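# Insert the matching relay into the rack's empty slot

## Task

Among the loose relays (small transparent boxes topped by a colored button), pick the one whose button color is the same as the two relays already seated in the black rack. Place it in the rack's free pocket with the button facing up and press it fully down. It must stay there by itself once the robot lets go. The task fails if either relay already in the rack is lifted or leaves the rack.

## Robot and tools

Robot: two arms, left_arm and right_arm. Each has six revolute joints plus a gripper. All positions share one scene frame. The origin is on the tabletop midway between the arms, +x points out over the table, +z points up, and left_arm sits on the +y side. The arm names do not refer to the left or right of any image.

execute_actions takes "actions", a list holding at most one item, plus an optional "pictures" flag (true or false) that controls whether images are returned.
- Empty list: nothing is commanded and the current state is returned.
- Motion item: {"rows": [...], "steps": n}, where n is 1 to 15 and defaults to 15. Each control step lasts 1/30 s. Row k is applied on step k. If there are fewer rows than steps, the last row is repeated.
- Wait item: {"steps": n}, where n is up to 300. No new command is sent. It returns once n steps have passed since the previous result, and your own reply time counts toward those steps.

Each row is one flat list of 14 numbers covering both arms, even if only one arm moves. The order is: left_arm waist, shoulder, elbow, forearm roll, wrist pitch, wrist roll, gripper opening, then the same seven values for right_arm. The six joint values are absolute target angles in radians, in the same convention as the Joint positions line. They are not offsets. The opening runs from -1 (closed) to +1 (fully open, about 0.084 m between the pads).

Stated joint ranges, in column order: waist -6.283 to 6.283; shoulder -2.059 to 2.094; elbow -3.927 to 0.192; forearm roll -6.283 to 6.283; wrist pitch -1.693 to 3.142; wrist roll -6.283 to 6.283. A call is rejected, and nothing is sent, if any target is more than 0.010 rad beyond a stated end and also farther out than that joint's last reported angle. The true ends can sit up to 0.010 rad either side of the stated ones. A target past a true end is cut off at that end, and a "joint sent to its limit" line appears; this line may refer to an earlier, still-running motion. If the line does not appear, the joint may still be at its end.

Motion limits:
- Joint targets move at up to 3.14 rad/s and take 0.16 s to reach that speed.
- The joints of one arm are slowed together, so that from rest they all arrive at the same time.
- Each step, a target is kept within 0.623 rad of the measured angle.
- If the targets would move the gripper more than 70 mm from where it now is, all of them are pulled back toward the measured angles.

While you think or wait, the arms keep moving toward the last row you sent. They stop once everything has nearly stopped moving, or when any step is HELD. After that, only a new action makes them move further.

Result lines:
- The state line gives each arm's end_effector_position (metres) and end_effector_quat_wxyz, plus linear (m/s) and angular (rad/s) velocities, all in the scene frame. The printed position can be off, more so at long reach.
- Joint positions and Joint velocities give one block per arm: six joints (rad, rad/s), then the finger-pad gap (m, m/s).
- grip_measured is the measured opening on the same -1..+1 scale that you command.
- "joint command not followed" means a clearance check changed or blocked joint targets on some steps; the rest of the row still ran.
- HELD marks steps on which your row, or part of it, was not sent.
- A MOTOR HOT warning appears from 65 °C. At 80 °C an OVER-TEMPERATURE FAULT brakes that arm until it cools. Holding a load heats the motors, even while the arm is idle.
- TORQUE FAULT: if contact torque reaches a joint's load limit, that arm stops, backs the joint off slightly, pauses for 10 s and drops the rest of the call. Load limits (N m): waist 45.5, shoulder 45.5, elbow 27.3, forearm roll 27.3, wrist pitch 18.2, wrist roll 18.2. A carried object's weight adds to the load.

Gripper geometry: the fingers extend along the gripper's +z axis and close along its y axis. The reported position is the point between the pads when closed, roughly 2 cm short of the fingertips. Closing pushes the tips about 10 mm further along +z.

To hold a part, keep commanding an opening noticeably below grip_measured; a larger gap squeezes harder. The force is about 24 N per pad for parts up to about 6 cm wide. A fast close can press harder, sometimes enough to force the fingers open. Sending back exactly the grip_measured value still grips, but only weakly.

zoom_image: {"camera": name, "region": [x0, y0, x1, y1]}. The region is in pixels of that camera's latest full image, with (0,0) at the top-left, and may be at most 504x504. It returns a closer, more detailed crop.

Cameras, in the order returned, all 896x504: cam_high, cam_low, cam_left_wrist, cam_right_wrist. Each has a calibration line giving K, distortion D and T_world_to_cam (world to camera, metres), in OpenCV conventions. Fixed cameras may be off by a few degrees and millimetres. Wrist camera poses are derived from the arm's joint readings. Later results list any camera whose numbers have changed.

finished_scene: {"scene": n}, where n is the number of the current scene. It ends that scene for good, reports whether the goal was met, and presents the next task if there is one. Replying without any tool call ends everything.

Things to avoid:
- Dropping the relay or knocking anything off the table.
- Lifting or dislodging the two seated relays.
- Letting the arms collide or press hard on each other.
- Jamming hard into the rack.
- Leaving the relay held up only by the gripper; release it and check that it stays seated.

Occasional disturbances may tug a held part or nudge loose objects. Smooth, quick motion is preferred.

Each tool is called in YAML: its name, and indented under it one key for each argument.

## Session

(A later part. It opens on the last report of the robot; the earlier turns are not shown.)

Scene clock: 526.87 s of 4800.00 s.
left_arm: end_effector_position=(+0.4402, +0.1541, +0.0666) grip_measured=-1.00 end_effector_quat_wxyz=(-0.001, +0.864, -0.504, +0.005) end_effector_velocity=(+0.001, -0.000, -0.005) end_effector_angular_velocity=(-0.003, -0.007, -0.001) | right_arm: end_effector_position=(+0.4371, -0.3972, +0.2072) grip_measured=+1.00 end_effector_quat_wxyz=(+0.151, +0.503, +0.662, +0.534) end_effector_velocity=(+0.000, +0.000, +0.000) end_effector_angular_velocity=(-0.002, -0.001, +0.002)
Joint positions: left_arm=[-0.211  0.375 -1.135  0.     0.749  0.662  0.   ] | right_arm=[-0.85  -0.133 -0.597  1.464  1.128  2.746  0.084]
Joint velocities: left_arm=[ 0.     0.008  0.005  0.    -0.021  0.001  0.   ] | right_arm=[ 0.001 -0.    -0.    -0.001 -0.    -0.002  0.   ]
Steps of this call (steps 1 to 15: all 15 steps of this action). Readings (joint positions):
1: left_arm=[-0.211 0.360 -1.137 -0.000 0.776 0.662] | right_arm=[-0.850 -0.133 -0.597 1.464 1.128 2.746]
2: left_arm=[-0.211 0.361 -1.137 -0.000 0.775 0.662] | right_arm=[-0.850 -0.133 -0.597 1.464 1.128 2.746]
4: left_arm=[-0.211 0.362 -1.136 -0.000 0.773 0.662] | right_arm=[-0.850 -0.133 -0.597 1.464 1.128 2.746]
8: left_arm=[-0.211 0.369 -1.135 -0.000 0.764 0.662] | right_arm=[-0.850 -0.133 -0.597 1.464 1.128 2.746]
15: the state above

execute_actions:
  actions:
    - {"rows": [[-0.2114, 0.30, -1.155, 0.0, 0.855, 0.662, -1, -0.85, -0.133, -0.597, 1.464, 1.128, 2.746, 1]], "steps": 15}

Scene clock: 532.83 s of 4800.00 s.
left_arm: end_effector_position=(+0.4350, +0.1561, +0.1028) grip_measured=-1.00 end_effector_quat_wxyz=(+0.000, +0.864, -0.504, -0.002) end_effector_velocity=(+0.004, -0.002, +0.011) end_effector_angular_velocity=(-0.005, -0.015, -0.001) | right_arm: end_effector_position=(+0.4371, -0.3972, +0.2072) grip_measured=+1.00 end_effector_quat_wxyz=(+0.151, +0.503, +0.662, +0.534) end_effector_velocity=(+0.000, +0.000, -0.001) end_effector_angular_velocity=(+0.001, +0.001, +0.000)
Joint positions: left_arm=[-0.211  0.303 -1.153 -0.     0.854  0.662  0.   ] | right_arm=[-0.85  -0.133 -0.597  1.464  1.128  2.746  0.084]
Joint velocities: left_arm=[-0.001 -0.014 -0.012  0.001  0.011 -0.     0.   ] | right_arm=[ 0.     0.002  0.     0.001 -0.    -0.001  0.   ]
Steps of this call (steps 1 to 15: the robot went on to your last target; steps 16 to 90: nothing new was sent; then 2.47 s passed at rest; steps 91 to 105: all 15 steps of this action). Readings (joint positions):
91: left_arm=[-0.211 0.374 -1.131 0.000 0.746 0.662] | right_arm=[-0.850 -0.133 -0.597 1.464 1.128 2.746]
92: left_arm=[-0.211 0.372 -1.131 -0.000 0.750 0.662] | right_arm=[-0.850 -0.133 -0.597 1.464 1.128 2.746]
94: left_arm=[-0.211 0.358 -1.130 -0.000 0.785 0.662] | right_arm=[-0.850 -0.133 -0.597 1.464 1.128 2.746]
98: left_arm=[-0.212 0.316 -1.145 -0.000 0.839 0.662] | right_arm=[-0.850 -0.133 -0.597 1.464 1.128 2.746]
105: the state above
camera_calibration (this result's frames):
cam_left_wrist: T_world_to_cam=[[-0.875871, -0.482482, 0.0078171, 0.490127], [-0.482546, 0.875759, -0.013992, 0.14744], [-0.0000949764, -0.0160273, -0.999872, 0.233675], [0, 0, 0, 1]] pos_world=[0.500457, 0.111101, 0.231877]
cam_right_wrist: T_world_to_cam=[[0.494434, -0.0821856, 0.865321, -0.398857], [0.453996, -0.82452, -0.337718, -0.386285], [0.741231, 0.559832, -0.370359, 0.106883], [0, 0, 0, 1]] pos_world=[0.293356, -0.411116, 0.254269]

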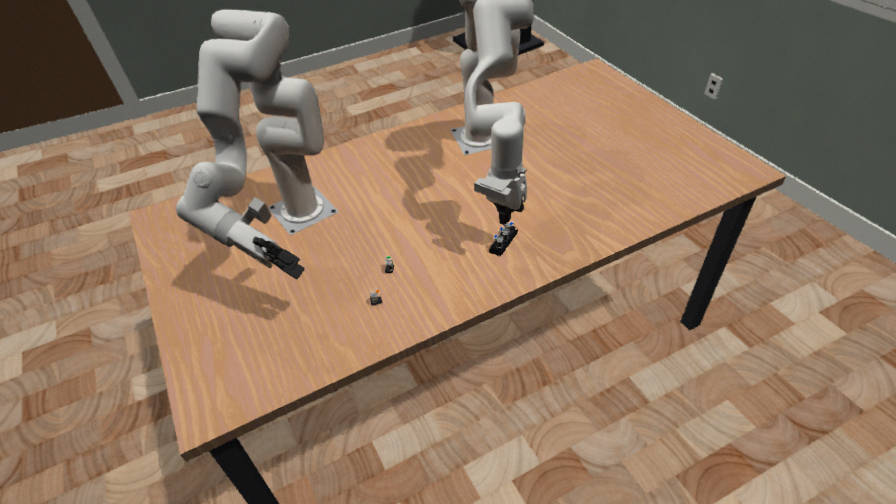

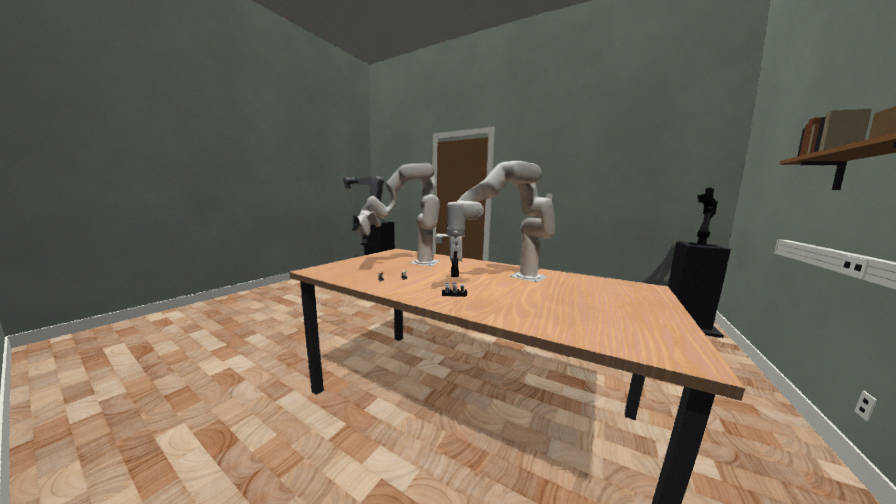

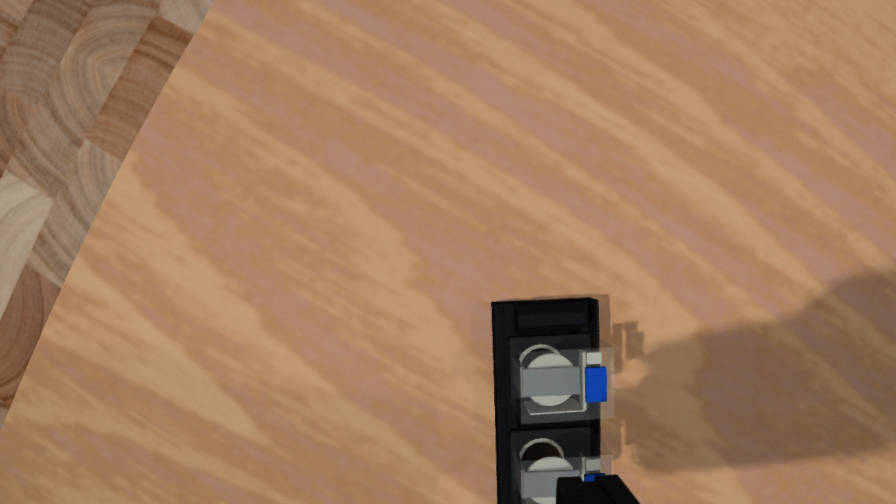

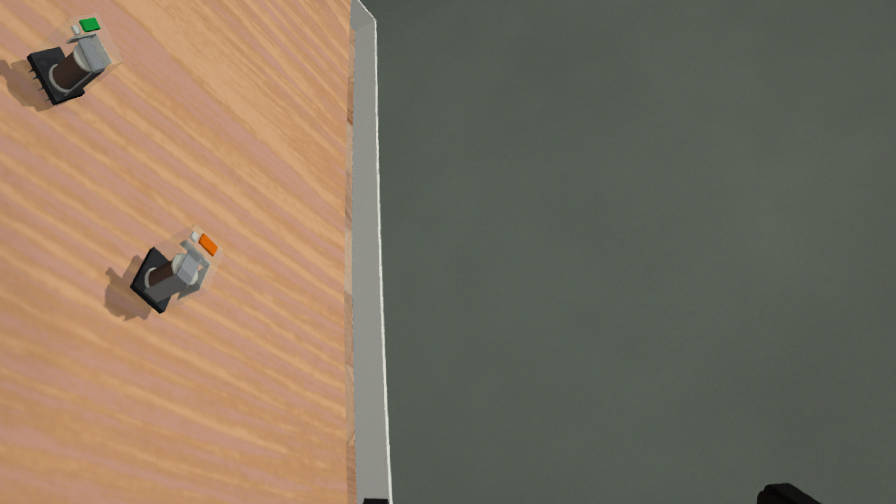

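zoom_image:
  camera: "cam_high"
  region: [470, 205, 540, 265]

zoom_image:
  camera: "cam_low"
  region: [425, 275, 480, 305]

Region (470, 205, 540, 265) of cam_high's 896x504 image, scaled by 7.200, with more detail than that image has; it fills the top 432 rows of this view, and the rest is white.

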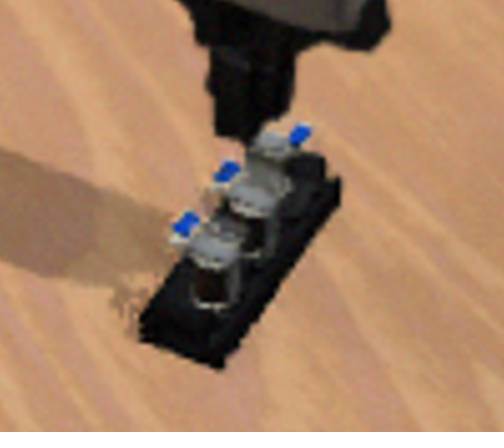

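Region (425, 275, 480, 305) of cam_low's 896x504 image, scaled by 9.164, with more detail than that image has; it fills the top 275 rows of this view, and the rest is white.

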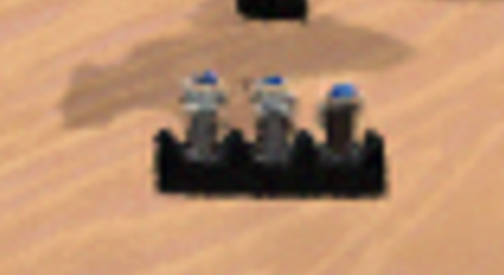

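finished_scene:
  scene: 2

The scene is finished: the task was done.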